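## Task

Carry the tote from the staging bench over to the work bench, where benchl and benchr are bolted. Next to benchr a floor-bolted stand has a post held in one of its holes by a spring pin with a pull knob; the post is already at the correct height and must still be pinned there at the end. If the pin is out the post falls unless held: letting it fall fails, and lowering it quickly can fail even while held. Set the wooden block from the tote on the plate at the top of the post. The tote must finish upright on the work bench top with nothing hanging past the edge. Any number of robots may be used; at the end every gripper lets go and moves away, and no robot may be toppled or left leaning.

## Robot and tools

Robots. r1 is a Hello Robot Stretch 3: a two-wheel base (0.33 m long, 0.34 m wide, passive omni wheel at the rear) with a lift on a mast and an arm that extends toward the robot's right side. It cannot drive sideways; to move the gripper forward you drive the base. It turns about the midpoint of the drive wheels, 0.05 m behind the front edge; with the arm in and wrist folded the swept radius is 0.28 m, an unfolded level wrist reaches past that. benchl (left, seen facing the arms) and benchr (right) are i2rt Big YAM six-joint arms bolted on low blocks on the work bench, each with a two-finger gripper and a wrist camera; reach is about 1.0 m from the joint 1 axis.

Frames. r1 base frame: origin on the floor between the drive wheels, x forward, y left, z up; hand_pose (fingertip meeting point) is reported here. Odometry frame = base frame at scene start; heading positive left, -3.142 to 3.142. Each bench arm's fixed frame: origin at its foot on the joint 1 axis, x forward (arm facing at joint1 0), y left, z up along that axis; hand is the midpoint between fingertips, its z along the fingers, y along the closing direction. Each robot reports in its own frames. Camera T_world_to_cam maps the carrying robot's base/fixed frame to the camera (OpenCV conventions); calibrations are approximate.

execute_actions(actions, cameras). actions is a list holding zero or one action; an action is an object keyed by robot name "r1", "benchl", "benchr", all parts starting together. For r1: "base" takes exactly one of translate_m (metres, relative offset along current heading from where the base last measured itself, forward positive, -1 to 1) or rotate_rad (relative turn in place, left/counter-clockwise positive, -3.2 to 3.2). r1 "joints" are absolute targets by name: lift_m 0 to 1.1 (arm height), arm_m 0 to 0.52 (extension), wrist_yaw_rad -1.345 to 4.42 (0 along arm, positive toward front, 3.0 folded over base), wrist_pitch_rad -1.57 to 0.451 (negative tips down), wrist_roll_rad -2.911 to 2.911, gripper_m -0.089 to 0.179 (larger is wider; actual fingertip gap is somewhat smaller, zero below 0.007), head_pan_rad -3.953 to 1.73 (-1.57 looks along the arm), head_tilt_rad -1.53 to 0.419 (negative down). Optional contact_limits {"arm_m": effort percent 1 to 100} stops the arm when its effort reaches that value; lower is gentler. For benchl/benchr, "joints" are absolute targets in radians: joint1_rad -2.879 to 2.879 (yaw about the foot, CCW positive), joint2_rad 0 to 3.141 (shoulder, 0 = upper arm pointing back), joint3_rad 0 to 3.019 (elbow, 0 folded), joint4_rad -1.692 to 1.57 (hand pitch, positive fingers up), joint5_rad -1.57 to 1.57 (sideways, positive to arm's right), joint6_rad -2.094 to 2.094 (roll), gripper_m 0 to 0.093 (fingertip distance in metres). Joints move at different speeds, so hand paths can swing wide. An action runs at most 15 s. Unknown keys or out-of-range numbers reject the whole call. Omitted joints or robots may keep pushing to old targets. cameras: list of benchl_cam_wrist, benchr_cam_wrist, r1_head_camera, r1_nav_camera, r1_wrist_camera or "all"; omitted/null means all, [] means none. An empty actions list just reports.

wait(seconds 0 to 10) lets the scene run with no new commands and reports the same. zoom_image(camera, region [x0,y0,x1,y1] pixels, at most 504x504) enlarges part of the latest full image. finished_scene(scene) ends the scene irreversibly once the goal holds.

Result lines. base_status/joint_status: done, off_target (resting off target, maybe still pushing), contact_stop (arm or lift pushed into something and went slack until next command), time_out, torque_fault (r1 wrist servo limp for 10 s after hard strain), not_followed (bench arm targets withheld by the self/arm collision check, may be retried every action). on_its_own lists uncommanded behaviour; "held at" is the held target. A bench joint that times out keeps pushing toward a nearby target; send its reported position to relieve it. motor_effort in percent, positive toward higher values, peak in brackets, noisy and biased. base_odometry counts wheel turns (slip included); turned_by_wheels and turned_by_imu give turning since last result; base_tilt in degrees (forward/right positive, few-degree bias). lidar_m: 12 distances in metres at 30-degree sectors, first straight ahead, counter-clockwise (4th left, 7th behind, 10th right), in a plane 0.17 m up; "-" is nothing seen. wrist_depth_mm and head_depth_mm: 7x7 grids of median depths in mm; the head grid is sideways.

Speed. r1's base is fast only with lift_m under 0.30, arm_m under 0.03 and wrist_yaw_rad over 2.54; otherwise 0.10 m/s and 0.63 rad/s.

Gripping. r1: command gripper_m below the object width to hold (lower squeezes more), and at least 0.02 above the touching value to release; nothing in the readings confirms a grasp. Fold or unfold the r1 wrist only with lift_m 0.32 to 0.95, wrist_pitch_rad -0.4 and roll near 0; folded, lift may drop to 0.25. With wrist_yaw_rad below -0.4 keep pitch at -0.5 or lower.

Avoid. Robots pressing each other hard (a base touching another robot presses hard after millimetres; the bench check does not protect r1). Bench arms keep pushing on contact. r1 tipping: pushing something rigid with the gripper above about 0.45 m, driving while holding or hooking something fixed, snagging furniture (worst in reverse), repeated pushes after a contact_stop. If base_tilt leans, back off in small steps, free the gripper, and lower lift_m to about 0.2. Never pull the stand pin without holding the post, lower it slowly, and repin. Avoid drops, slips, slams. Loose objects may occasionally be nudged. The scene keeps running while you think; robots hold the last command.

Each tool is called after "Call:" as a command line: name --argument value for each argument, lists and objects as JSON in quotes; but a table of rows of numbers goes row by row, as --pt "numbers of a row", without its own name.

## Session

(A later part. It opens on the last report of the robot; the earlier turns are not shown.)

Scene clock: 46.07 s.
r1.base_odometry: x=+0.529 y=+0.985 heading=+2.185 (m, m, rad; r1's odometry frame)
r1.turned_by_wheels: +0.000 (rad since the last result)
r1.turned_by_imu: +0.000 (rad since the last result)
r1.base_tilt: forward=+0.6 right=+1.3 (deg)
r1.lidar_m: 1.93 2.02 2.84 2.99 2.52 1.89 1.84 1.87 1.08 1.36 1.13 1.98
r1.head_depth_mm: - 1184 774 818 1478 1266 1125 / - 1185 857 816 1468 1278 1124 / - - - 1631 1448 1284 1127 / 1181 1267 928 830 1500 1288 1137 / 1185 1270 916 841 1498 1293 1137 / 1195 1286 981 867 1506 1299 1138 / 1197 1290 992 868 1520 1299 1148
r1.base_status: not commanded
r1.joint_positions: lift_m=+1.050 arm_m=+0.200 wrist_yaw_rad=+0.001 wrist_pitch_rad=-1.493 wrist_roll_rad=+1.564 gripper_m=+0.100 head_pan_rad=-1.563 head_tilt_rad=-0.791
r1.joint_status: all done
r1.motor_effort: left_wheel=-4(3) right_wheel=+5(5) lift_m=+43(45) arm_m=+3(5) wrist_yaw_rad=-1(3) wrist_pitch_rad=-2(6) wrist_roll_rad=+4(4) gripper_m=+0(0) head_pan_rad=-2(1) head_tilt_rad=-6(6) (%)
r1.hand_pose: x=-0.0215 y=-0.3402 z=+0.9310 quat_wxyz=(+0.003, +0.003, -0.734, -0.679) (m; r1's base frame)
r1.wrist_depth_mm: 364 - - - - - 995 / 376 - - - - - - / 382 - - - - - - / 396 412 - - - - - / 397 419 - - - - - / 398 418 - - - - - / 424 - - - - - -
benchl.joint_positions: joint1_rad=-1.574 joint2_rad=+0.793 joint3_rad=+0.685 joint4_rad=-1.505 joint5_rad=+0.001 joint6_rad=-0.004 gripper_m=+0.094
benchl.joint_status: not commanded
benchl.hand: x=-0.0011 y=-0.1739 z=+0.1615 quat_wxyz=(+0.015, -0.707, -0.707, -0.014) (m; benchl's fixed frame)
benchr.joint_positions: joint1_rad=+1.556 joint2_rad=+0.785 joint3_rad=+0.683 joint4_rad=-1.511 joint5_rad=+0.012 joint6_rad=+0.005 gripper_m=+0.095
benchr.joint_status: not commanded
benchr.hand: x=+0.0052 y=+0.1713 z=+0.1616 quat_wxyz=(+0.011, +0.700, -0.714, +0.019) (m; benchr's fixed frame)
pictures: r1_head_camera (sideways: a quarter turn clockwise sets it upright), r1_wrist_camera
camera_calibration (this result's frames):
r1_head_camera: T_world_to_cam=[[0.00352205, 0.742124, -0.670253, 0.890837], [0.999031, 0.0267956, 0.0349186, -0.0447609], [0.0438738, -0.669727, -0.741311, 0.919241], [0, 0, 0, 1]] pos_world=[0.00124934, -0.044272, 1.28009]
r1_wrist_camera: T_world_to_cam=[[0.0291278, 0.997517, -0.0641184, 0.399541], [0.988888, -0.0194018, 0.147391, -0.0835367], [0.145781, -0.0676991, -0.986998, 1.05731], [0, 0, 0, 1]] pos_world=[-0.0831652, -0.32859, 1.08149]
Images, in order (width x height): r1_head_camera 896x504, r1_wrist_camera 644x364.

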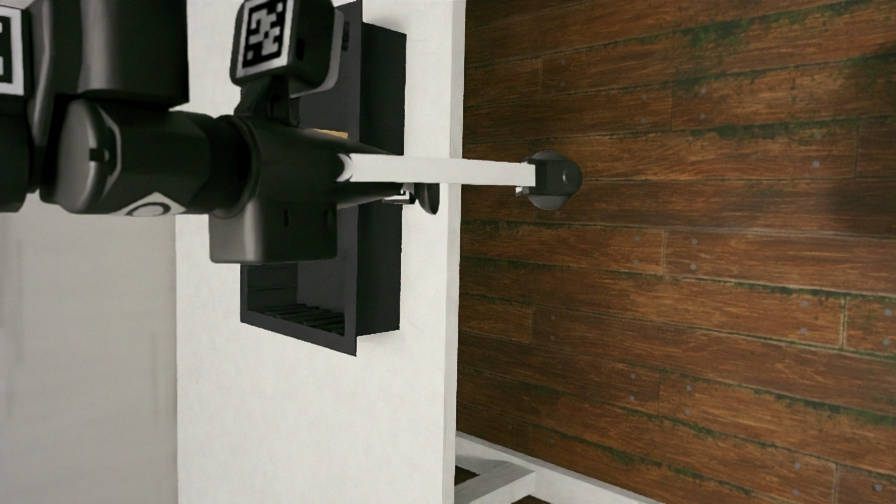

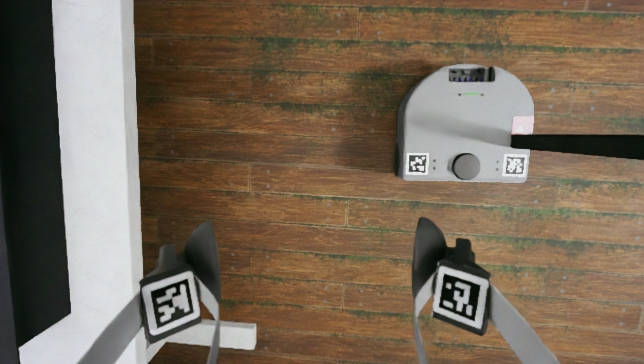

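Call:
execute_actions --actions '[{"r1":{"base":{"rotate_rad":-0.6},"joints":{"arm_m":0.0}}}]' --cameras '[]'

Call:
execute_actions --actions '[{"r1":{"base":{"translate_m":0.22}}}]' --cameras '[]'

Call:
execute_actions --actions '[{"r1":{"base":{"rotate_rad":0.6}}}]' --cameras '[]'

Call:
execute_actions --actions '[{"r1":{"base":{"translate_m":-0.22},"joints":{"arm_m":0.33,"wrist_pitch_rad":-1.57}}}]' --cameras '["r1_head_camera","r1_wrist_camera"]'

Scene clock: 50.37 s.
r1.base_odometry: x=+0.529 y=+0.985 heading=+1.585 (m, m, rad; r1's odometry frame)
r1.turned_by_wheels: -0.600 (rad since the last result)
r1.turned_by_imu: -0.606 (rad since the last result)
r1.base_tilt: forward=+0.7 right=+1.3 (deg)
r1.lidar_m: 1.85 1.92 1.98 2.62 3.12 2.73 1.92 1.84 1.89 1.08 1.36 1.13
r1.head_depth_mm: 1574 - - - - 1236 1126 / 1474 - - - - - 1107 / 1416 - 936 - - - 1128 / 1364 1262 963 1591 1580 - 1138 / 1286 1281 978 1647 1502 1290 1141 / 1224 1276 915 814 1510 1298 1145 / 1157 1243 934 772 1508 1306 1154
r1.base_status: done
r1.joint_positions: lift_m=+1.050 arm_m=+0.000 wrist_yaw_rad=+0.001 wrist_pitch_rad=-1.494 wrist_roll_rad=+1.564 gripper_m=+0.100 head_pan_rad=-1.563 head_tilt_rad=-0.791
r1.joint_status: all done
r1.motor_effort: left_wheel=+2(7) right_wheel=-5(9) lift_m=+42(43) arm_m=-4(4) wrist_yaw_rad=-2(1) wrist_pitch_rad=-2(2) wrist_roll_rad=+4(4) gripper_m=+0(0) head_pan_rad=-2(1) head_tilt_rad=-6(6) (%)
r1.hand_pose: x=-0.0215 y=-0.1405 z=+0.9310 quat_wxyz=(+0.003, +0.003, -0.733, -0.680) (m; r1's base frame)
r1.wrist_depth_mm: - - - - - - - / - - - - - - - / - - - - - - - / - - - - - - - / - - - - - - - / - - - - - - - / - - - - - - -
benchl.joint_positions: joint1_rad=-1.574 joint2_rad=+0.793 joint3_rad=+0.685 joint4_rad=-1.505 joint5_rad=+0.001 joint6_rad=-0.004 gripper_m=+0.094
benchl.joint_status: not commanded
benchl.hand: x=-0.0011 y=-0.1739 z=+0.1615 quat_wxyz=(+0.015, -0.707, -0.707, -0.014) (m; benchl's fixed frame)
benchr.joint_positions: joint1_rad=+1.556 joint2_rad=+0.785 joint3_rad=+0.683 joint4_rad=-1.511 joint5_rad=+0.012 joint6_rad=+0.005 gripper_m=+0.095
benchr.joint_status: not commanded
benchr.hand: x=+0.0052 y=+0.1713 z=+0.1616 quat_wxyz=(+0.011, +0.700, -0.714, +0.019) (m; benchr's fixed frame)
pictures: none
No camera images: the call's "cameras" was empty. Leave "cameras" out to get every camera's image.

Scene clock: 54.40 s.
r1.base_odometry: x=+0.526 y=+1.205 heading=+1.585 (m, m, rad; r1's odometry frame)
r1.turned_by_wheels: +0.000 (rad since the last result)
r1.turned_by_imu: +0.001 (rad since the last result)
r1.base_tilt: forward=+0.7 right=+1.3 (deg)
r1.lidar_m: 1.69 1.74 1.78 2.37 3.55 3.00 2.13 2.03 1.84 1.10 1.24 0.93
r1.head_depth_mm: 1420 - - - - 1225 1131 / 1330 - - - - - 1105 / 1292 - 813 - - - 1133 / 1240 1265 902 782 1584 - 1129 / 1173 1252 881 750 1469 1301 1136 / 1112 1204 894 735 1413 1301 1144 / 1052 1160 890 795 700 1319 1152
r1.base_status: done
r1.joint_positions: lift_m=+1.050 arm_m=+0.000 wrist_yaw_rad=+0.001 wrist_pitch_rad=-1.494 wrist_roll_rad=+1.564 gripper_m=+0.100 head_pan_rad=-1.563 head_tilt_rad=-0.791
r1.joint_status: not commanded
r1.motor_effort: left_wheel=+3(7) right_wheel=-4(5) lift_m=+42(43) arm_m=-4(3) wrist_yaw_rad=-2(2) wrist_pitch_rad=-2(2) wrist_roll_rad=+4(4) gripper_m=+0(0) head_pan_rad=-2(2) head_tilt_rad=-6(6) (%)
r1.hand_pose: x=-0.0215 y=-0.1405 z=+0.9310 quat_wxyz=(+0.003, +0.003, -0.733, -0.680) (m; r1's base frame)
r1.wrist_depth_mm: - - - - - - - / - - - - - - - / - - - - - - - / - - - - - - - / - - - - - - - / 421 - - - - - - / 436 - - - - - -
benchl.joint_positions: joint1_rad=-1.574 joint2_rad=+0.793 joint3_rad=+0.685 joint4_rad=-1.505 joint5_rad=+0.001 joint6_rad=-0.004 gripper_m=+0.094
benchl.joint_status: not commanded
benchl.hand: x=-0.0011 y=-0.1739 z=+0.1615 quat_wxyz=(+0.015, -0.707, -0.707, -0.014) (m; benchl's fixed frame)
benchr.joint_positions: joint1_rad=+1.556 joint2_rad=+0.785 joint3_rad=+0.683 joint4_rad=-1.511 joint5_rad=+0.012 joint6_rad=+0.005 gripper_m=+0.095
benchr.joint_status: not commanded
benchr.hand: x=+0.0052 y=+0.1713 z=+0.1616 quat_wxyz=(+0.011, +0.700, -0.714, +0.019) (m; benchr's fixed frame)
pictures: none
No camera images: the call's "cameras" was empty. Leave "cameras" out to get every camera's image.

Scene clock: 56.33 s.
r1.base_odometry: x=+0.526 y=+1.205 heading=+2.185 (m, m, rad; r1's odometry frame)
r1.turned_by_wheels: +0.600 (rad since the last result)
r1.turned_by_imu: +0.606 (rad since the last result)
r1.base_tilt: forward=+0.6 right=+1.3 (deg)
r1.lidar_m: 1.74 1.82 2.57 3.17 2.78 2.09 2.03 1.10 1.10 1.24 0.93 1.79
r1.head_depth_mm: 1004 - - - - 1228 1118 / 1019 - - - - - 1102 / 1050 - 902 - - - 1123 / 1072 1174 970 779 1137 - 1137 / 1082 1188 972 791 1475 1296 1142 / 1087 1181 985 794 1436 1298 1144 / 1093 1207 991 797 1472 1285 1152
r1.base_status: done
r1.joint_positions: lift_m=+1.050 arm_m=+0.000 wrist_yaw_rad=+0.001 wrist_pitch_rad=-1.494 wrist_roll_rad=+1.564 gripper_m=+0.100 head_pan_rad=-1.563 head_tilt_rad=-0.791
r1.joint_status: not commanded
r1.motor_effort: left_wheel=-3(7) right_wheel=+5(9) lift_m=+42(43) arm_m=-3(3) wrist_yaw_rad=-1(2) wrist_pitch_rad=-2(2) wrist_roll_rad=+4(4) gripper_m=+0(0) head_pan_rad=-2(2) head_tilt_rad=-6(6) (%)
r1.hand_pose: x=-0.0215 y=-0.1405 z=+0.9310 quat_wxyz=(+0.003, +0.003, -0.733, -0.680) (m; r1's base frame)
r1.wrist_depth_mm: 374 - - - - - 985 / 380 - - - - - - / 392 - - - - - - / 395 - - - - - - / 411 - - - - - - / 420 - - - - - - / 435 - - - - - -
benchl.joint_positions: joint1_rad=-1.574 joint2_rad=+0.793 joint3_rad=+0.685 joint4_rad=-1.505 joint5_rad=+0.001 joint6_rad=-0.004 gripper_m=+0.094
benchl.joint_status: not commanded
benchl.hand: x=-0.0011 y=-0.1739 z=+0.1615 quat_wxyz=(+0.015, -0.707, -0.707, -0.014) (m; benchl's fixed frame)
benchr.joint_positions: joint1_rad=+1.556 joint2_rad=+0.785 joint3_rad=+0.683 joint4_rad=-1.511 joint5_rad=+0.012 joint6_rad=+0.005 gripper_m=+0.095
benchr.joint_status: not commanded
benchr.hand: x=+0.0052 y=+0.1713 z=+0.1616 quat_wxyz=(+0.011, +0.700, -0.714, +0.019) (m; benchr's fixed frame)
pictures: none
No camera images: the call's "cameras" was empty. Leave "cameras" out to get every camera's image.

Scene clock: 60.20 s.
r1.base_odometry: x=+0.652 y=+1.025 heading=+2.185 (m, m, rad; r1's odometry frame)
r1.turned_by_wheels: +0.000 (rad since the last result)
r1.turned_by_imu: -0.001 (rad since the last result)
r1.base_tilt: forward=+0.7 right=+1.2 (deg)
r1.lidar_m: 1.96 2.06 2.90 3.12 2.48 1.85 1.80 1.69 0.96 1.23 1.05 1.82
r1.head_depth_mm: 1066 1132 914 734 1405 1283 1123 / 1094 1132 880 726 1416 1280 1125 / - - 872 734 1422 1281 1126 / 1062 1159 902 740 1435 1301 1137 / 1071 1174 907 746 1443 1294 1143 / 1080 1187 974 755 1474 1300 1142 / 1088 1204 988 799 1477 1314 1149
r1.base_status: done
r1.joint_positions: lift_m=+1.050 arm_m=+0.330 wrist_yaw_rad=+0.000 wrist_pitch_rad=-1.562 wrist_roll_rad=+1.564 gripper_m=+0.100 head_pan_rad=-1.563 head_tilt_rad=-0.791
r1.joint_status: all done
r1.motor_effort: left_wheel=-3(9) right_wheel=+4(6) lift_m=+42(43) arm_m=+3(4) wrist_yaw_rad=-1(1) wrist_pitch_rad=-2(3) wrist_roll_rad=+3(4) gripper_m=+0(0) head_pan_rad=-1(1) head_tilt_rad=-5(6) (%)
r1.hand_pose: x=-0.0215 y=-0.4525 z=+0.9319 quat_wxyz=(+0.003, +0.002, -0.710, -0.704) (m; r1's base frame)
r1.wrist_depth_mm: 346 347 342 352 - - - / 354 352 356 366 - - - / 359 359 361 - - - - / 250 247 369 - - - - / 375 271 382 - - - - / 384 392 385 - - - - / 401 401 396 - - - -
benchl.joint_positions: joint1_rad=-1.574 joint2_rad=+0.793 joint3_rad=+0.685 joint4_rad=-1.505 joint5_rad=+0.001 joint6_rad=-0.004 gripper_m=+0.094
benchl.joint_status: not commanded
benchl.hand: x=-0.0011 y=-0.1739 z=+0.1615 quat_wxyz=(+0.015, -0.707, -0.707, -0.014) (m; benchl's fixed frame)
benchr.joint_positions: joint1_rad=+1.556 joint2_rad=+0.785 joint3_rad=+0.683 joint4_rad=-1.511 joint5_rad=+0.012 joint6_rad=+0.005 gripper_m=+0.095
benchr.joint_status: not commanded
benchr.hand: x=+0.0052 y=+0.1713 z=+0.1616 quat_wxyz=(+0.011, +0.700, -0.714, +0.019) (m; benchr's fixed frame)
pictures: r1_head_camera (sideways: a quarter turn clockwise sets it upright), r1_wrist_camera
camera_calibration (this result's frames):
r1_head_camera: T_world_to_cam=[[0.00353151, 0.742124, -0.670253, 0.890837], [0.999031, 0.0267828, 0.0349186, -0.0447609], [0.0438652, -0.669727, -0.741311, 0.919242], [0, 0, 0, 1]] pos_world=[0.00124878, -0.0442719, 1.28009]
r1_wrist_camera: T_world_to_cam=[[0.0305617, 0.999522, 0.00463557, 0.448496], [0.988856, -0.0309109, 0.14563, -0.0894161], [0.145704, 0.00013322, -0.989328, 1.08348], [0, 0, 0, 1]] pos_world=[-0.0831547, -0.45119, 1.08286]
Images, in order (width x height): r1_head_camera 896x504, r1_wrist_camera 644x364.

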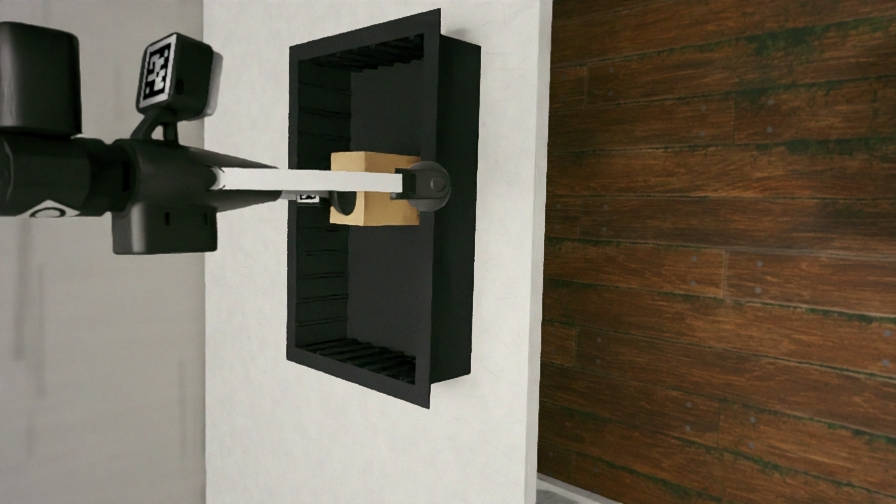

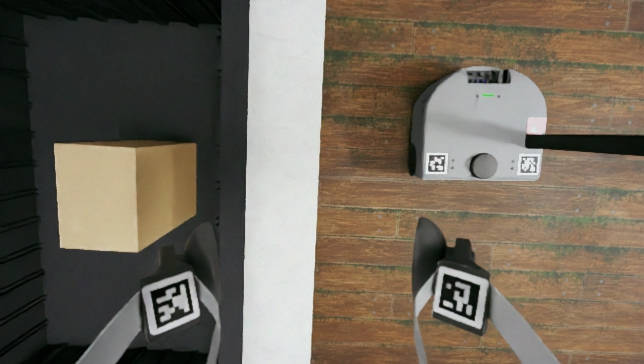

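Call:
execute_actions --actions '[{"r1":{"base":{"translate_m":0.05},"joints":{"arm_m":0.41,"gripper_m":0.07,"lift_m":0.95}}}]' --cameras '["r1_head_camera","r1_wrist_camera"]'

Scene clock: 64.43 s.
r1.base_odometry: x=+0.624 y=+1.066 heading=+2.185 (m, m, rad; r1's odometry frame)
r1.turned_by_wheels: +0.000 (rad since the last result)
r1.turned_by_imu: +0.000 (rad since the last result)
r1.base_tilt: forward=+0.6 right=+1.3 (deg)
r1.lidar_m: 1.91 2.00 2.82 3.22 2.54 1.91 1.86 1.69 0.99 1.24 1.02 1.81
r1.head_depth_mm: - 1156 854 722 1415 1280 1127 / - 1181 853 725 1416 1282 1120 / - - 853 736 1430 1283 1121 / 1065 1179 897 740 1432 1292 1130 / 1075 1181 910 747 1434 1294 1141 / 1083 1185 982 795 1481 1303 1144 / 1094 1202 993 798 1448 1302 1148
r1.base_status: done
r1.joint_positions: lift_m=+0.950 arm_m=+0.410 wrist_yaw_rad=+0.000 wrist_pitch_rad=-1.563 wrist_roll_rad=+1.564 gripper_m=+0.070 head_pan_rad=-1.563 head_tilt_rad=-0.791
r1.joint_status: all done
r1.motor_effort: left_wheel=-3(5) right_wheel=+4(10) lift_m=+22(38) arm_m=+4(5) wrist_yaw_rad=-1(1) wrist_pitch_rad=-2(2) wrist_roll_rad=+3(3) gripper_m=-1(96) head_pan_rad=-2(2) head_tilt_rad=-6(6) (%)
r1.hand_pose: x=-0.0215 y=-0.5323 z=+0.8327 quat_wxyz=(+0.003, +0.002, -0.710, -0.705) (m; r1's base frame)
r1.wrist_depth_mm: 248 247 250 249 254 953 965 / 139 138 241 194 263 943 989 / 143 142 213 178 266 - - / 147 145 220 267 - - - / 274 275 274 272 - - - / 281 284 280 282 - - - / 290 290 289 216 - - -
benchl.joint_positions: joint1_rad=-1.574 joint2_rad=+0.793 joint3_rad=+0.685 joint4_rad=-1.505 joint5_rad=+0.001 joint6_rad=-0.004 gripper_m=+0.094
benchl.joint_status: not commanded
benchl.hand: x=-0.0011 y=-0.1739 z=+0.1615 quat_wxyz=(+0.015, -0.707, -0.707, -0.014) (m; benchl's fixed frame)
benchr.joint_positions: joint1_rad=+1.556 joint2_rad=+0.785 joint3_rad=+0.683 joint4_rad=-1.511 joint5_rad=+0.012 joint6_rad=+0.005 gripper_m=+0.095
benchr.joint_status: not commanded
benchr.hand: x=+0.0052 y=+0.1713 z=+0.1616 quat_wxyz=(+0.011, +0.700, -0.714, +0.019) (m; benchr's fixed frame)
pictures: r1_head_camera (sideways: a quarter turn clockwise sets it upright), r1_wrist_camera
camera_calibration (this result's frames):
r1_head_camera: T_world_to_cam=[[0.00353178, 0.742124, -0.670253, 0.890837], [0.999031, 0.0267825, 0.0349186, -0.0447609], [0.043865, -0.669727, -0.741311, 0.919242], [0, 0, 0, 1]] pos_world=[0.00124876, -0.0442719, 1.28009]
r1_wrist_camera: T_world_to_cam=[[0.0305641, 0.999518, 0.00542268, 0.528053], [0.988856, -0.0310281, 0.145605, -0.0774757], [0.145703, 0.000911951, -0.989328, 0.985754], [0, 0, 0, 1]] pos_world=[-0.0831547, -0.531102, 0.983651]
Images, in order (width x height): r1_head_camera 896x504, r1_wrist_camera 644x364.

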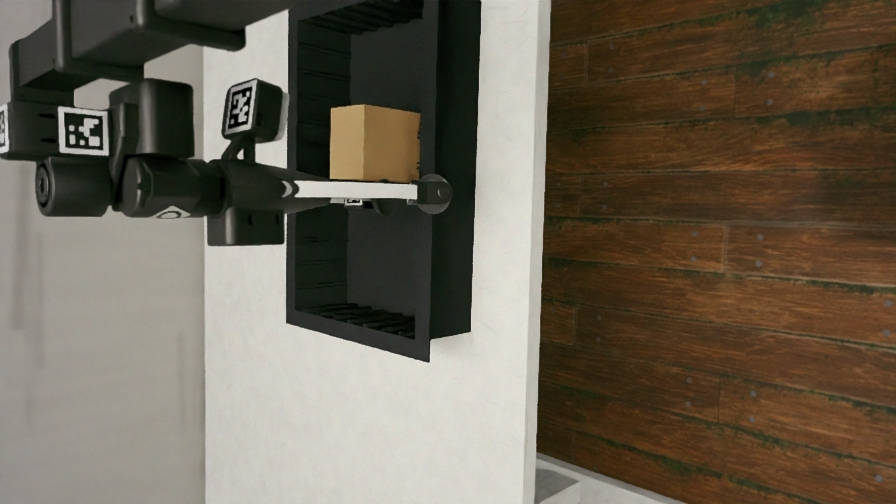

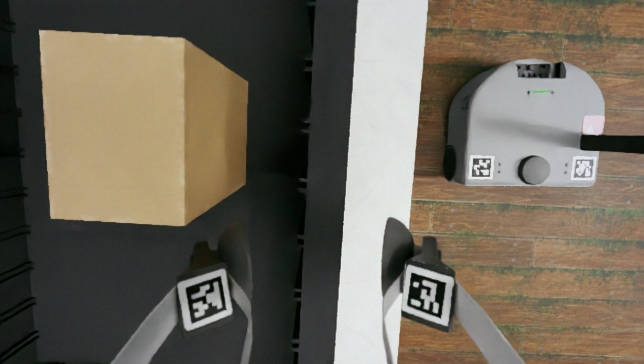

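Call:
execute_actions --actions '[{"r1":{"joints":{"lift_m":0.87}}}]' --cameras '["r1_head_camera","r1_wrist_camera"]'

Scene clock: 66.53 s.
r1.base_odometry: x=+0.624 y=+1.066 heading=+2.185 (m, m, rad; r1's odometry frame)
r1.turned_by_wheels: +0.000 (rad since the last result)
r1.turned_by_imu: +0.000 (rad since the last result)
r1.base_tilt: forward=+0.6 right=+1.3 (deg)
r1.lidar_m: 1.91 2.01 2.81 3.15 2.54 1.91 1.86 1.69 0.98 1.23 1.02 1.82
r1.head_depth_mm: 1044 1138 - 722 1403 1266 1115 / 1048 - 863 724 1418 1275 1127 / 1059 - - 729 1423 1285 1129 / 1059 1177 903 740 1434 1289 1130 / 1081 1182 917 745 1442 1296 1139 / 1083 1193 981 797 1481 1306 1144 / 1092 1195 987 799 1457 1302 1140
r1.base_status: not commanded
r1.joint_positions: lift_m=+0.870 arm_m=+0.410 wrist_yaw_rad=+0.000 wrist_pitch_rad=-1.563 wrist_roll_rad=+1.564 gripper_m=+0.070 head_pan_rad=-1.563 head_tilt_rad=-0.791
r1.joint_status: all done
r1.motor_effort: left_wheel=-3(3) right_wheel=+4(4) lift_m=+21(21) arm_m=+4(4) wrist_yaw_rad=-1(1) wrist_pitch_rad=-2(2) wrist_roll_rad=+3(3) gripper_m=+0(0) head_pan_rad=-2(1) head_tilt_rad=-6(6) (%)
r1.hand_pose: x=-0.0215 y=-0.5323 z=+0.7527 quat_wxyz=(+0.003, +0.002, -0.710, -0.705) (m; r1's base frame)
r1.wrist_depth_mm: - 102 174 92 175 892 911 / - 104 177 94 180 909 - / - 106 181 96 186 - - / - 108 185 99 188 974 970 / - 110 189 101 192 960 975 / - 195 195 104 - 990 954 / 200 200 200 106 205 - -
benchl.joint_positions: joint1_rad=-1.574 joint2_rad=+0.793 joint3_rad=+0.685 joint4_rad=-1.505 joint5_rad=+0.001 joint6_rad=-0.004 gripper_m=+0.094
benchl.joint_status: not commanded
benchl.hand: x=-0.0011 y=-0.1739 z=+0.1615 quat_wxyz=(+0.015, -0.707, -0.707, -0.014) (m; benchl's fixed frame)
benchr.joint_positions: joint1_rad=+1.556 joint2_rad=+0.785 joint3_rad=+0.683 joint4_rad=-1.511 joint5_rad=+0.012 joint6_rad=+0.005 gripper_m=+0.095
benchr.joint_status: not commanded
benchr.hand: x=+0.0052 y=+0.1713 z=+0.1616 quat_wxyz=(+0.011, +0.700, -0.714, +0.019) (m; benchr's fixed frame)
pictures: r1_head_camera (sideways: a quarter turn clockwise sets it upright), r1_wrist_camera
camera_calibration (this result's frames):
r1_head_camera: T_world_to_cam=[[0.00353169, 0.742124, -0.670253, 0.890837], [0.999031, 0.0267826, 0.0349186, -0.0447609], [0.0438651, -0.669727, -0.741311, 0.919242], [0, 0, 0, 1]] pos_world=[0.00124877, -0.0442719, 1.28009]
r1_wrist_camera: T_world_to_cam=[[0.0305642, 0.999518, 0.00542268, 0.528492], [0.988856, -0.0310282, 0.145605, -0.0658287], [0.145703, 0.000911935, -0.989328, 0.906616], [0, 0, 0, 1]] pos_world=[-0.0831547, -0.531107, 0.903659]
Images, in order (width x height): r1_head_camera 896x504, r1_wrist_camera 644x364.

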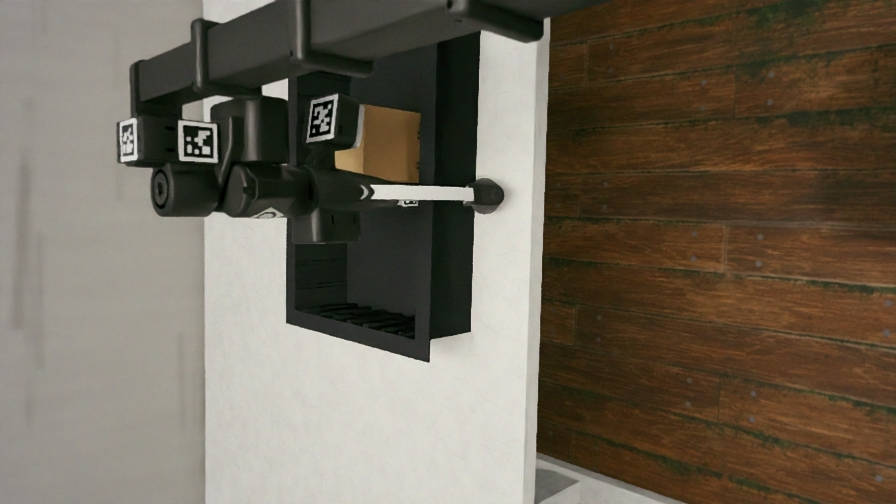

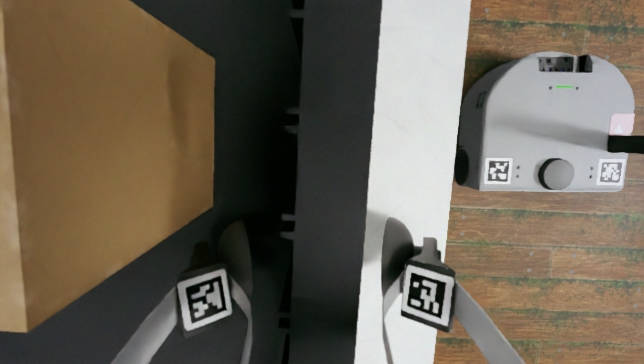

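Call:
execute_actions --actions '[{"r1":{"joints":{"gripper_m":-0.05}}}]' --cameras '["r1_wrist_camera"]'

Call:
execute_actions --actions '[{"r1":{"joints":{"lift_m":0.92}}}]' --cameras '["r1_head_camera","r1_wrist_camera","r1_nav_camera"]'

Scene clock: 68.93 s.
r1.base_odometry: x=+0.624 y=+1.066 heading=+2.185 (m, m, rad; r1's odometry frame)
r1.turned_by_wheels: +0.000 (rad since the last result)
r1.turned_by_imu: +0.000 (rad since the last result)
r1.base_tilt: forward=+0.5 right=+1.6 (deg)
r1.lidar_m: 1.91 2.01 2.82 3.22 2.54 1.91 1.86 1.69 0.99 1.24 1.02 1.82
r1.head_depth_mm: 1046 1151 - 720 1406 1278 1128 / 1052 - 859 727 1411 1275 1130 / 1064 - - 725 1417 1283 1127 / 1064 1179 904 744 1421 1292 1139 / 1075 1172 912 747 1440 1299 1139 / 1083 1191 977 793 1468 1298 1142 / 1080 1199 993 801 1445 1313 1145
r1.base_status: not commanded
r1.joint_positions: lift_m=+0.870 arm_m=+0.410 wrist_yaw_rad=+0.000 wrist_pitch_rad=-1.564 wrist_roll_rad=+1.565 gripper_m=-0.048 head_pan_rad=-1.563 head_tilt_rad=-0.791
r1.joint_status: all done
r1.motor_effort: left_wheel=-3(4) right_wheel=+4(4) lift_m=+22(22) arm_m=+4(3) wrist_yaw_rad=-1(1) wrist_pitch_rad=-2(2) wrist_roll_rad=+3(3) gripper_m=-39(99) head_pan_rad=-2(2) head_tilt_rad=-6(6) (%)
r1.hand_pose: x=-0.0215 y=-0.5320 z=+0.7527 quat_wxyz=(+0.002, +0.002, -0.709, -0.705) (m; r1's base frame)
r1.wrist_depth_mm: - 104 174 92 175 887 899 / - 105 176 94 179 891 896 / - 107 181 96 184 - - / - 108 184 99 188 994 957 / - 110 190 101 195 972 964 / - 195 - 103 200 - 985 / 200 199 201 106 204 - -
benchl.joint_positions: joint1_rad=-1.574 joint2_rad=+0.793 joint3_rad=+0.685 joint4_rad=-1.505 joint5_rad=+0.001 joint6_rad=-0.004 gripper_m=+0.094
benchl.joint_status: not commanded
benchl.hand: x=-0.0011 y=-0.1739 z=+0.1615 quat_wxyz=(+0.015, -0.707, -0.707, -0.014) (m; benchl's fixed frame)
benchr.joint_positions: joint1_rad=+1.556 joint2_rad=+0.785 joint3_rad=+0.683 joint4_rad=-1.511 joint5_rad=+0.012 joint6_rad=+0.005 gripper_m=+0.095
benchr.joint_status: not commanded
benchr.hand: x=+0.0052 y=+0.1713 z=+0.1616 quat_wxyz=(+0.011, +0.700, -0.714, +0.019) (m; benchr's fixed frame)
pictures: r1_wrist_camera
camera_calibration (this result's frames):
r1_wrist_camera: T_world_to_cam=[[0.0314759, 0.999481, 0.00685251, 0.527049], [0.988827, -0.0321384, 0.145565, -0.0663811], [0.14571, 0.00219414, -0.989325, 0.907313], [0, 0, 0, 1]] pos_world=[-0.0831544, -0.530899, 0.903679]
Images, in order (width x height): r1_wrist_camera 644x364.

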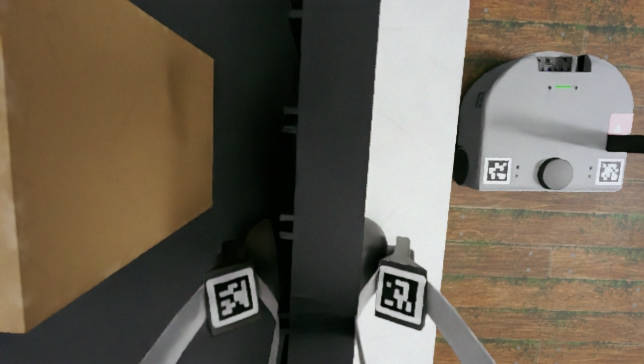

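Scene clock: 70.23 s.
r1.base_odometry: x=+0.624 y=+1.066 heading=+2.185 (m, m, rad; r1's odometry frame)
r1.turned_by_wheels: +0.000 (rad since the last result)
r1.turned_by_imu: +0.000 (rad since the last result)
r1.base_tilt: forward=+0.6 right=+1.5 (deg)
r1.lidar_m: 1.91 2.00 2.82 3.14 2.54 1.91 1.86 1.69 0.99 1.23 1.02 1.82
r1.head_depth_mm: 1027 - 852 686 1416 1268 1124 / 1016 1116 705 690 1412 1282 1126 / 1038 - 708 719 1426 1280 1129 / 1065 1176 888 706 1427 1295 1140 / 1071 1177 877 728 1430 1303 1135 / 1081 1184 983 792 1467 1299 1147 / 1091 1191 994 800 1445 1304 1143
r1.base_status: not commanded
r1.joint_positions: lift_m=+0.919 arm_m=+0.410 wrist_yaw_rad=+0.000 wrist_pitch_rad=-1.561 wrist_roll_rad=+1.565 gripper_m=-0.041 head_pan_rad=-1.563 head_tilt_rad=-0.791
r1.joint_status: all done
r1.on_its_own: gripper_m is held at -0.042, not at your -0.050, by its stall guard, which is still easing
r1.motor_effort: left_wheel=-3(3) right_wheel=+5(5) lift_m=+46(48) arm_m=+3(4) wrist_yaw_rad=-1(1) wrist_pitch_rad=-3(3) wrist_roll_rad=+3(3) gripper_m=-30(39) head_pan_rad=-2(2) head_tilt_rad=-5(6) (%)
r1.hand_pose: x=-0.0215 y=-0.5328 z=+0.8017 quat_wxyz=(+0.002, +0.002, -0.710, -0.704) (m; r1's base frame)
r1.wrist_depth_mm: - 108 186 94 224 942 928 / 88 108 171 96 229 933 929 / 89 110 174 98 233 - - / 90 112 179 101 238 - 984 / 91 113 205 103 - 997 - / 238 225 - 105 - - - / 245 234 217 108 258 - -
benchl.joint_positions: joint1_rad=-1.574 joint2_rad=+0.793 joint3_rad=+0.685 joint4_rad=-1.505 joint5_rad=+0.001 joint6_rad=-0.004 gripper_m=+0.094
benchl.joint_status: not commanded
benchl.hand: x=-0.0011 y=-0.1739 z=+0.1615 quat_wxyz=(+0.015, -0.707, -0.707, -0.014) (m; benchl's fixed frame)
benchr.joint_positions: joint1_rad=+1.556 joint2_rad=+0.785 joint3_rad=+0.683 joint4_rad=-1.511 joint5_rad=+0.012 joint6_rad=+0.005 gripper_m=+0.095
benchr.joint_status: not commanded
benchr.hand: x=+0.0052 y=+0.1713 z=+0.1616 quat_wxyz=(+0.011, +0.700, -0.714, +0.019) (m; benchr's fixed frame)
pictures: r1_head_camera (sideways: a quarter turn clockwise sets it upright), r1_nav_camera (sideways: a quarter turn counterclockwise sets it upright), r1_wrist_camera
camera_calibration (this result's frames):
r1_head_camera: T_world_to_cam=[[0.00353178, 0.742124, -0.670253, 0.890837], [0.999031, 0.0267825, 0.0349186, -0.0447609], [0.043865, -0.669727, -0.741311, 0.919241], [0, 0, 0, 1]] pos_world=[0.00124876, -0.0442719, 1.28009]
r1_nav_camera: T_world_to_cam=[[-0.0301199, -0.734864, 0.677546, -0.841106], [-0.999488, 0.0148409, -0.0283353, 0.0953771], [0.0107672, -0.678053, -0.734935, 0.911597], [0, 0, 0, 1]] pos_world=[0.060179, -0.00140298, 1.24255]
r1_wrist_camera: T_world_to_cam=[[0.0315482, 0.999496, 0.0035832, 0.530209], [0.988824, -0.0317336, 0.145672, -0.0734163], [0.145712, -0.00105252, -0.989327, 0.954095], [0, 0, 0, 1]] pos_world=[-0.0831543, -0.531267, 0.952706]
Images, in order (width x height): r1_head_camera 896x504, r1_nav_camera 672x504, r1_wrist_camera 644x364.

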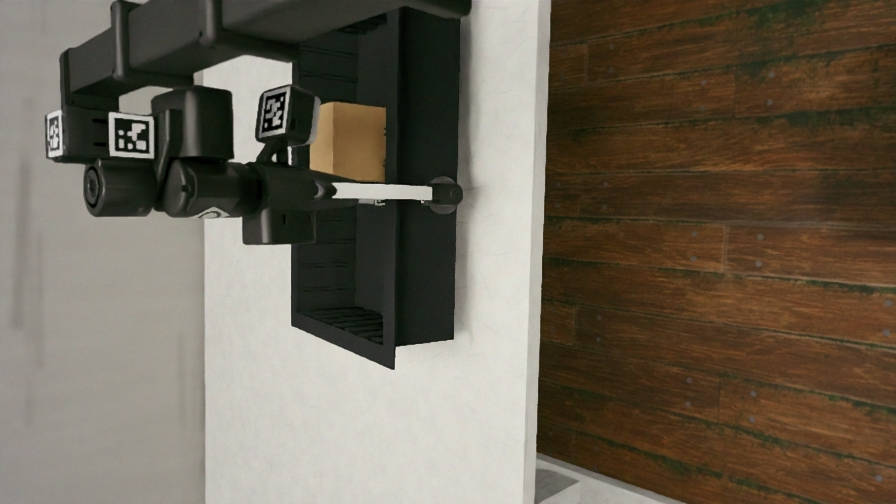

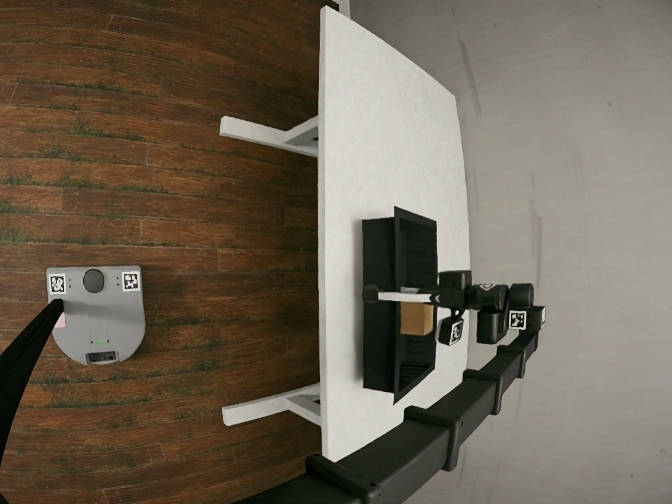

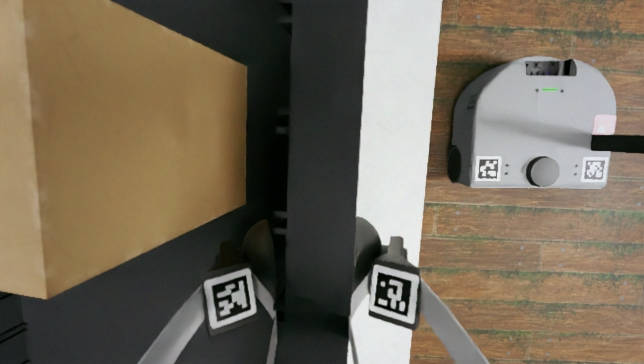

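Call:
execute_actions --actions '[{"r1":{"joints":{"lift_m":1.0}}}]' --cameras '["r1_head_camera","r1_wrist_camera","r1_nav_camera"]'

Scene clock: 73.03 s.
r1.base_odometry: x=+0.624 y=+1.066 heading=+2.185 (m, m, rad; r1's odometry frame)
r1.turned_by_wheels: +0.000 (rad since the last result)
r1.turned_by_imu: +0.000 (rad since the last result)
r1.base_tilt: forward=+0.7 right=+1.3 (deg)
r1.lidar_m: 1.91 2.00 2.82 3.23 2.54 1.91 1.86 1.70 0.99 1.23 1.02 1.82
r1.head_depth_mm: 1089 1150 842 731 1411 1275 1119 / - 1136 841 720 1401 1280 1121 / - - 838 722 1411 1283 1124 / 1066 1160 847 724 1438 1291 1125 / 1074 1184 853 729 1437 1286 1144 / 1082 1197 982 794 1476 1296 1147 / 1091 1197 985 796 1443 1307 1158
r1.base_status: not commanded
r1.joint_positions: lift_m=+0.999 arm_m=+0.410 wrist_yaw_rad=+0.001 wrist_pitch_rad=-1.574 wrist_roll_rad=+1.566 gripper_m=-0.034 head_pan_rad=-1.563 head_tilt_rad=-0.791
r1.joint_status: all done
r1.on_its_own: gripper_m is held at -0.035, not at your -0.050, by its stall guard, which is not easing now
r1.motor_effort: left_wheel=-2(7) right_wheel=+3(7) lift_m=+46(49) arm_m=+3(3) wrist_yaw_rad=-1(1) wrist_pitch_rad=+1(7) wrist_roll_rad=+2(3) gripper_m=-24(36) head_pan_rad=-2(2) head_tilt_rad=-6(6) (%)
r1.hand_pose: x=-0.0216 y=-0.5295 z=+0.8820 quat_wxyz=(+0.002, +0.002, -0.706, -0.709) (m; r1's base frame)
r1.wrist_depth_mm: 256 282 236 115 - - - / 249 272 240 119 - - - / 245 208 238 122 - - - / 251 213 242 125 - - - / 265 301 268 125 - - - / 265 311 289 127 - - - / 266 319 278 136 - - -
benchl.joint_positions: joint1_rad=-1.574 joint2_rad=+0.793 joint3_rad=+0.685 joint4_rad=-1.505 joint5_rad=+0.001 joint6_rad=-0.004 gripper_m=+0.094
benchl.joint_status: not commanded
benchl.hand: x=-0.0011 y=-0.1739 z=+0.1615 quat_wxyz=(+0.015, -0.707, -0.707, -0.014) (m; benchl's fixed frame)
benchr.joint_positions: joint1_rad=+1.556 joint2_rad=+0.785 joint3_rad=+0.683 joint4_rad=-1.511 joint5_rad=+0.012 joint6_rad=+0.005 gripper_m=+0.095
benchr.joint_status: not commanded
benchr.hand: x=+0.0052 y=+0.1713 z=+0.1616 quat_wxyz=(+0.011, +0.700, -0.714, +0.019) (m; benchr's fixed frame)
pictures: r1_head_camera (sideways: a quarter turn clockwise sets it upright), r1_nav_camera (sideways: a quarter turn counterclockwise sets it upright), r1_wrist_camera
camera_calibration (this result's frames):
r1_head_camera: T_world_to_cam=[[0.00353195, 0.742346, -0.670008, 0.890518], [0.999031, 0.0267684, 0.0349249, -0.0447691], [0.0438614, -0.669482, -0.741532, 0.919529], [0, 0, 0, 1]] pos_world=[0.0012486, -0.0442647, 1.28008]
r1_nav_camera: T_world_to_cam=[[-0.03012, -0.735087, 0.677303, -0.840789], [-0.999488, 0.0148528, -0.0283279, 0.0953674], [0.0107636, -0.67781, -0.735159, 0.911888], [0, 0, 0, 1]] pos_world=[0.0601788, -0.0013835, 1.24255]
r1_wrist_camera: T_world_to_cam=[[0.0321485, 0.999339, 0.0169766, 0.514667], [0.988805, -0.0342767, 0.145224, -0.0859569], [0.14571, 0.0121178, -0.989253, 1.04046], [0, 0, 0, 1]] pos_world=[-0.0831573, -0.529881, 1.03303]
Images, in order (width x height): r1_head_camera 896x504, r1_nav_camera 672x504, r1_wrist_camera 644x364.

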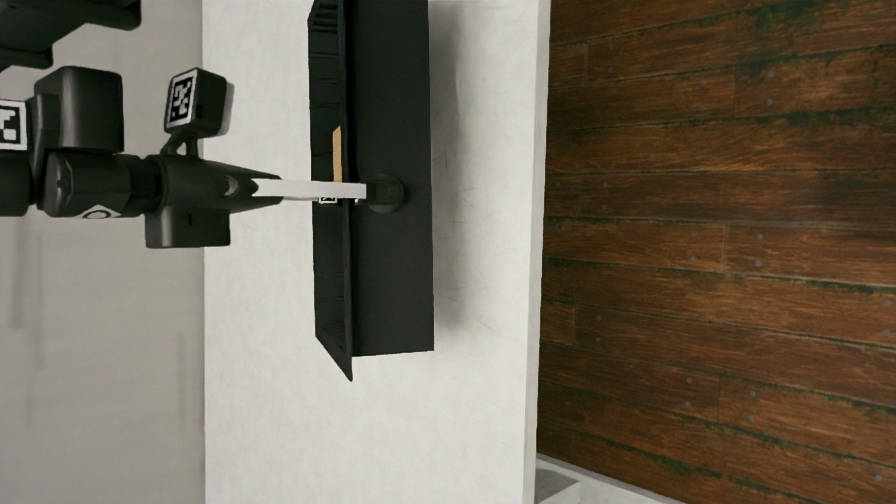

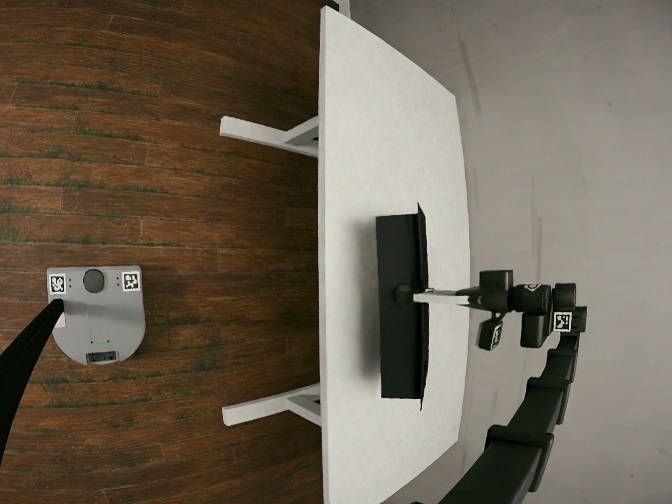

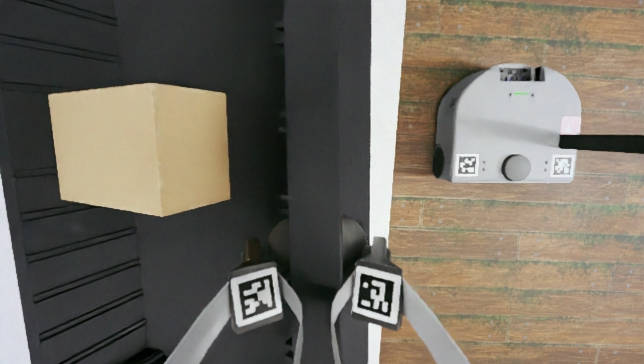

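Call:
execute_actions --actions '[{"r1":{"joints":{"lift_m":0.87}}}]' --cameras '[]'

Call:
execute_actions --actions '[{"r1":{"joints":{"gripper_m":0.07}}}]' --cameras '["r1_head_camera","r1_wrist_camera"]'

Scene clock: 81.37 s.
r1.base_odometry: x=+0.624 y=+1.066 heading=+2.185 (m, m, rad; r1's odometry frame)
r1.turned_by_wheels: +0.000 (rad since the last result)
r1.turned_by_imu: +0.000 (rad since the last result)
r1.base_tilt: forward=+0.7 right=+1.3 (deg)
r1.lidar_m: 1.91 2.00 2.81 3.23 2.55 1.91 1.86 1.70 0.99 1.23 1.02 1.82
r1.head_depth_mm: 1049 - - 725 1418 1284 1123 / 1038 - 890 730 1422 1289 1119 / 1051 - 825 738 1421 1282 1134 / 1068 1175 905 741 1434 1285 1132 / 1077 1183 909 746 1431 1301 1141 / 1084 1186 978 794 1470 1302 1142 / 1091 1205 989 799 1463 1302 1146
r1.base_status: not commanded
r1.joint_positions: lift_m=+0.890 arm_m=+0.410 wrist_yaw_rad=-0.001 wrist_pitch_rad=-1.574 wrist_roll_rad=+1.566 gripper_m=-0.031 head_pan_rad=-1.564 head_tilt_rad=-0.791
r1.joint_status: lift_m contact_stop (moved -0.110 of -0.129)
r1.on_its_own: gripper_m is held at -0.032, not at your -0.050, by its stall guard, which is not easing now; lift_m is slack since a contact_stop, until your next command for it (your +0.870 is given up)
r1.motor_effort: left_wheel=-2(7) right_wheel=+3(7) lift_m=+32(40) arm_m=+2(3) wrist_yaw_rad=+1(1) wrist_pitch_rad=+1(5) wrist_roll_rad=+2(2) gripper_m=-25(25) head_pan_rad=-1(2) head_tilt_rad=-5(5) (%)
r1.hand_pose: x=-0.0215 y=-0.5295 z=+0.7722 quat_wxyz=(+0.002, +0.001, -0.706, -0.709) (m; r1's base frame)
r1.wrist_depth_mm: 193 191 193 113 197 904 904 / 157 196 198 114 200 - 942 / 154 201 202 117 206 - - / 156 205 208 120 210 986 - / 211 213 210 122 217 991 - / 218 216 216 125 - - - / 221 222 223 130 229 - -
benchl.joint_positions: joint1_rad=-1.574 joint2_rad=+0.793 joint3_rad=+0.685 joint4_rad=-1.505 joint5_rad=+0.001 joint6_rad=-0.004 gripper_m=+0.094
benchl.joint_status: not commanded
benchl.hand: x=-0.0011 y=-0.1739 z=+0.1615 quat_wxyz=(+0.015, -0.707, -0.707, -0.014) (m; benchl's fixed frame)
benchr.joint_positions: joint1_rad=+1.556 joint2_rad=+0.785 joint3_rad=+0.683 joint4_rad=-1.511 joint5_rad=+0.012 joint6_rad=+0.005 gripper_m=+0.095
benchr.joint_status: not commanded
benchr.hand: x=+0.0052 y=+0.1713 z=+0.1616 quat_wxyz=(+0.011, +0.700, -0.714, +0.019) (m; benchr's fixed frame)
pictures: none
No camera images: the call's "cameras" was empty. Leave "cameras" out to get every camera's image.

not run: a stop came earlier in this reply.

Call:
execute_actions --actions '[{"r1":{"joints":{"gripper_m":0.08,"lift_m":0.90}}}]' --cameras '[]'

Call:
execute_actions --actions '[{"r1":{"joints":{"wrist_pitch_rad":-1.2,"arm_m":0.33}}}]' --cameras '["r1_head_camera","r1_wrist_camera"]'

Scene clock: 84.10 s.
r1.base_odometry: x=+0.624 y=+1.066 heading=+2.185 (m, m, rad; r1's odometry frame)
r1.turned_by_wheels: +0.000 (rad since the last result)
r1.turned_by_imu: +0.000 (rad since the last result)
r1.base_tilt: forward=+0.6 right=+1.4 (deg)
r1.lidar_m: 1.91 2.00 2.82 3.22 2.55 1.91 1.86 1.70 0.99 1.23 1.02 1.82
r1.head_depth_mm: 1041 - - 719 1410 1276 1119 / 1040 - 888 733 1422 1275 1127 / 1047 - 825 723 1414 1276 1131 / 1063 1172 902 744 1439 1292 1136 / 1073 1182 907 746 1425 1291 1144 / 1082 1190 982 790 1478 1301 1143 / 1088 1196 989 800 1448 1304 1147
r1.base_status: not commanded
r1.joint_positions: lift_m=+0.900 arm_m=+0.410 wrist_yaw_rad=-0.001 wrist_pitch_rad=-1.561 wrist_roll_rad=+1.566 gripper_m=+0.080 head_pan_rad=-1.564 head_tilt_rad=-0.791
r1.joint_status: all done
r1.motor_effort: left_wheel=-1(2) right_wheel=+1(3) lift_m=+43(44) arm_m=+2(2) wrist_yaw_rad=+1(0) wrist_pitch_rad=-3(4) wrist_roll_rad=+2(2) gripper_m=-1(94) head_pan_rad=-1(1) head_tilt_rad=-6(5) (%)
r1.hand_pose: x=-0.0215 y=-0.5329 z=+0.7818 quat_wxyz=(+0.002, +0.001, -0.710, -0.704) (m; r1's base frame)
r1.wrist_depth_mm: 201 202 201 120 202 912 914 / 151 204 206 122 209 923 960 / 153 208 211 125 214 - - / 155 213 217 128 220 980 - / 221 222 220 133 224 - - / 226 227 227 136 232 - - / 233 233 232 139 240 - -
benchl.joint_positions: joint1_rad=-1.574 joint2_rad=+0.793 joint3_rad=+0.685 joint4_rad=-1.505 joint5_rad=+0.001 joint6_rad=-0.004 gripper_m=+0.094
benchl.joint_status: not commanded
benchl.hand: x=-0.0011 y=-0.1739 z=+0.1615 quat_wxyz=(+0.015, -0.707, -0.707, -0.014) (m; benchl's fixed frame)
benchr.joint_positions: joint1_rad=+1.556 joint2_rad=+0.785 joint3_rad=+0.683 joint4_rad=-1.511 joint5_rad=+0.012 joint6_rad=+0.005 gripper_m=+0.095
benchr.joint_status: not commanded
benchr.hand: x=+0.0052 y=+0.1713 z=+0.1616 quat_wxyz=(+0.011, +0.700, -0.714, +0.019) (m; benchr's fixed frame)
pictures: none
No camera images: the call's "cameras" was empty. Leave "cameras" out to get every camera's image.

Scene clock: 85.90 s.
r1.base_odometry: x=+0.624 y=+1.066 heading=+2.185 (m, m, rad; r1's odometry frame)
r1.turned_by_wheels: +0.000 (rad since the last result)
r1.turned_by_imu: +0.000 (rad since the last result)
r1.base_tilt: forward=+0.8 right=+1.4 (deg)
r1.lidar_m: 1.91 2.01 2.82 3.23 2.55 1.91 1.86 1.70 0.99 1.23 1.02 1.82
r1.head_depth_mm: 1048 - - 732 1402 1277 1122 / 1057 - - 737 1419 1276 1127 / 1057 - - 737 1427 1274 1130 / 1068 1172 906 754 1422 1289 1137 / 1078 1180 911 762 1442 1297 1138 / 1082 1195 980 796 1461 1298 1140 / 1089 1205 992 793 1446 1309 1146
r1.base_status: not commanded
r1.joint_positions: lift_m=+0.900 arm_m=+0.330 wrist_yaw_rad=-0.001 wrist_pitch_rad=-1.203 wrist_roll_rad=+1.566 gripper_m=+0.080 head_pan_rad=-1.564 head_tilt_rad=-0.791
r1.joint_status: all done
r1.motor_effort: left_wheel=-1(1) right_wheel=+1(2) lift_m=+39(43) arm_m=-4(4) wrist_yaw_rad=+1(0) wrist_pitch_rad=+1(14) wrist_roll_rad=+2(2) gripper_m=+0(4) head_pan_rad=-2(2) head_tilt_rad=-5(5) (%)
r1.hand_pose: x=-0.0216 y=-0.5446 z=+0.7906 quat_wxyz=(+0.002, +0.001, -0.824, -0.566) (m; r1's base frame)
r1.wrist_depth_mm: 278 269 238 206 198 186 756 / 231 248 244 213 201 190 753 / 228 221 251 218 204 196 791 / 244 236 257 221 210 847 800 / 300 305 155 228 213 836 814 / 305 316 155 235 229 901 822 / 300 314 164 242 227 871 847
benchl.joint_positions: joint1_rad=-1.574 joint2_rad=+0.793 joint3_rad=+0.685 joint4_rad=-1.505 joint5_rad=+0.001 joint6_rad=-0.004 gripper_m=+0.094
benchl.joint_status: not commanded
benchl.hand: x=-0.0011 y=-0.1739 z=+0.1615 quat_wxyz=(+0.015, -0.707, -0.707, -0.014) (m; benchl's fixed frame)
benchr.joint_positions: joint1_rad=+1.556 joint2_rad=+0.785 joint3_rad=+0.683 joint4_rad=-1.511 joint5_rad=+0.012 joint6_rad=+0.005 gripper_m=+0.095
benchr.joint_status: not commanded
benchr.hand: x=+0.0052 y=+0.1713 z=+0.1616 quat_wxyz=(+0.011, +0.700, -0.714, +0.019) (m; benchr's fixed frame)
pictures: r1_head_camera (sideways: a quarter turn clockwise sets it upright), r1_wrist_camera
camera_calibration (this result's frames):
r1_head_camera: T_world_to_cam=[[0.00380532, 0.742453, -0.669887, 0.890359], [0.999041, 0.0263938, 0.034928, -0.0447732], [0.0436133, -0.669378, -0.741641, 0.919672], [0, 0, 0, 1]] pos_world=[0.00123223, -0.0442594, 1.28007]
r1_wrist_camera: T_world_to_cam=[[0.0331273, 0.937333, -0.346856, 0.78527], [0.98879, 0.0198181, 0.147992, -0.0459053], [0.145592, -0.347871, -0.926169, 0.704224], [0, 0, 0, 1]] pos_world=[-0.0831527, -0.490171, 0.9314]
Images, in order (width x height): r1_head_camera 896x504, r1_wrist_camera 644x364.

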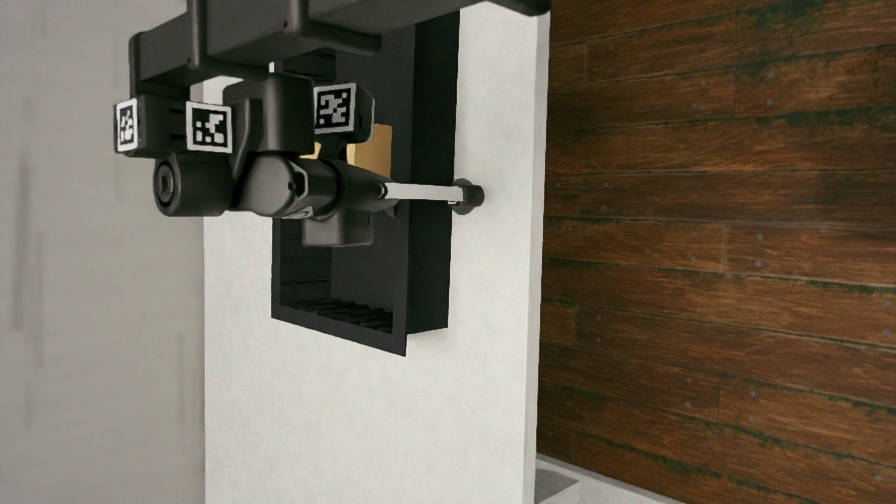

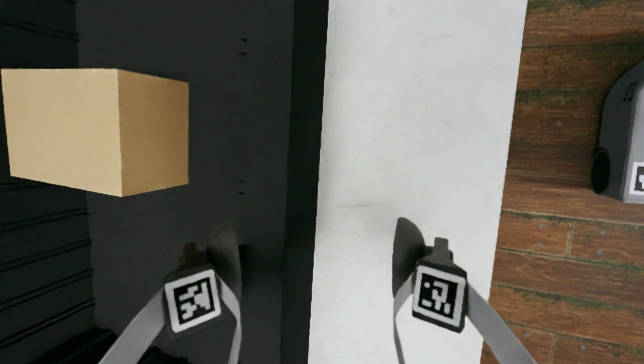

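Call:
execute_actions --actions '[{"r1":{"joints":{"arm_m":0.35,"lift_m":0.85}}}]' --cameras '["r1_wrist_camera"]'

Call:
execute_actions --actions '[{"r1":{"joints":{"gripper_m":-0.04}}}]' --cameras '["r1_wrist_camera"]'

Call:
execute_actions --actions '[{"r1":{"joints":{"lift_m":0.95}}}]' --cameras '["r1_head_camera","r1_wrist_camera","r1_nav_camera"]'

Scene clock: 89.13 s.
r1.base_odometry: x=+0.624 y=+1.066 heading=+2.185 (m, m, rad; r1's odometry frame)
r1.turned_by_wheels: +0.000 (rad since the last result)
r1.turned_by_imu: -0.002 (rad since the last result)
r1.base_tilt: forward=+0.6 right=+1.3 (deg)
r1.lidar_m: 1.91 2.00 2.81 3.13 2.54 1.91 1.86 1.70 0.99 1.24 1.02 1.82
r1.head_depth_mm: 1045 1146 - 734 1401 1263 1126 / 1051 1135 - 739 1420 1273 1124 / 1063 1163 - 739 1433 1285 1127 / 1070 1174 905 752 1429 1283 1138 / 1076 1184 906 760 1431 1294 1143 / 1083 1191 981 792 1474 1300 1143 / 1094 1203 993 795 1449 1301 1149
r1.base_status: not commanded
r1.joint_positions: lift_m=+0.862 arm_m=+0.350 wrist_yaw_rad=+0.001 wrist_pitch_rad=-1.201 wrist_roll_rad=+1.567 gripper_m=+0.080 head_pan_rad=-1.564 head_tilt_rad=-0.791
r1.joint_status: lift_m contact_stop (moved -0.038 of -0.050); the others done
r1.on_its_own: lift_m is slack since a contact_stop, until your next command for it (your +0.850 is given up)
r1.motor_effort: left_wheel=+0(4) right_wheel=+0(4) lift_m=+32(32) arm_m=+4(5) wrist_yaw_rad=-1(2) wrist_pitch_rad=+0(5) wrist_roll_rad=+1(2) gripper_m=-3(6) head_pan_rad=-2(1) head_tilt_rad=-6(6) (%)
r1.hand_pose: x=-0.0215 y=-0.5646 z=+0.7527 quat_wxyz=(+0.002, +0.001, -0.825, -0.565) (m; r1's base frame)
r1.wrist_depth_mm: 243 223 196 149 163 149 678 / 166 201 201 156 166 152 702 / 172 194 207 163 171 155 721 / 178 197 212 171 174 158 762 / 275 252 109 180 177 162 766 / 280 266 110 189 188 163 815 / 284 265 115 197 188 174 787
benchl.joint_positions: joint1_rad=-1.574 joint2_rad=+0.793 joint3_rad=+0.685 joint4_rad=-1.505 joint5_rad=+0.001 joint6_rad=-0.004 gripper_m=+0.094
benchl.joint_status: not commanded
benchl.hand: x=-0.0011 y=-0.1739 z=+0.1615 quat_wxyz=(+0.015, -0.707, -0.707, -0.014) (m; benchl's fixed frame)
benchr.joint_positions: joint1_rad=+1.556 joint2_rad=+0.785 joint3_rad=+0.683 joint4_rad=-1.511 joint5_rad=+0.012 joint6_rad=+0.005 gripper_m=+0.095
benchr.joint_status: not commanded
benchr.hand: x=+0.0052 y=+0.1713 z=+0.1616 quat_wxyz=(+0.011, +0.700, -0.714, +0.019) (m; benchr's fixed frame)
pictures: r1_wrist_camera
camera_calibration (this result's frames):
r1_wrist_camera: T_world_to_cam=[[0.0333359, 0.936462, -0.34918, 0.792159], [0.98873, 0.0201206, 0.148354, -0.0400821], [0.145954, -0.35019, -0.925237, 0.660208], [0, 0, 0, 1]] pos_world=[-0.0831369, -0.509822, 0.893402]
Images, in order (width x height): r1_wrist_camera 644x364.

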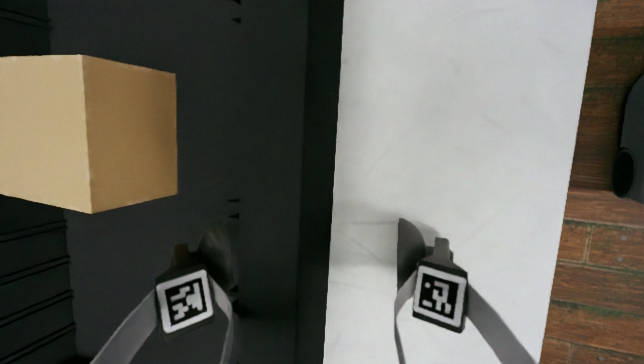

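not run: a stop came earlier in this reply.

not run: a stop came earlier in this reply.


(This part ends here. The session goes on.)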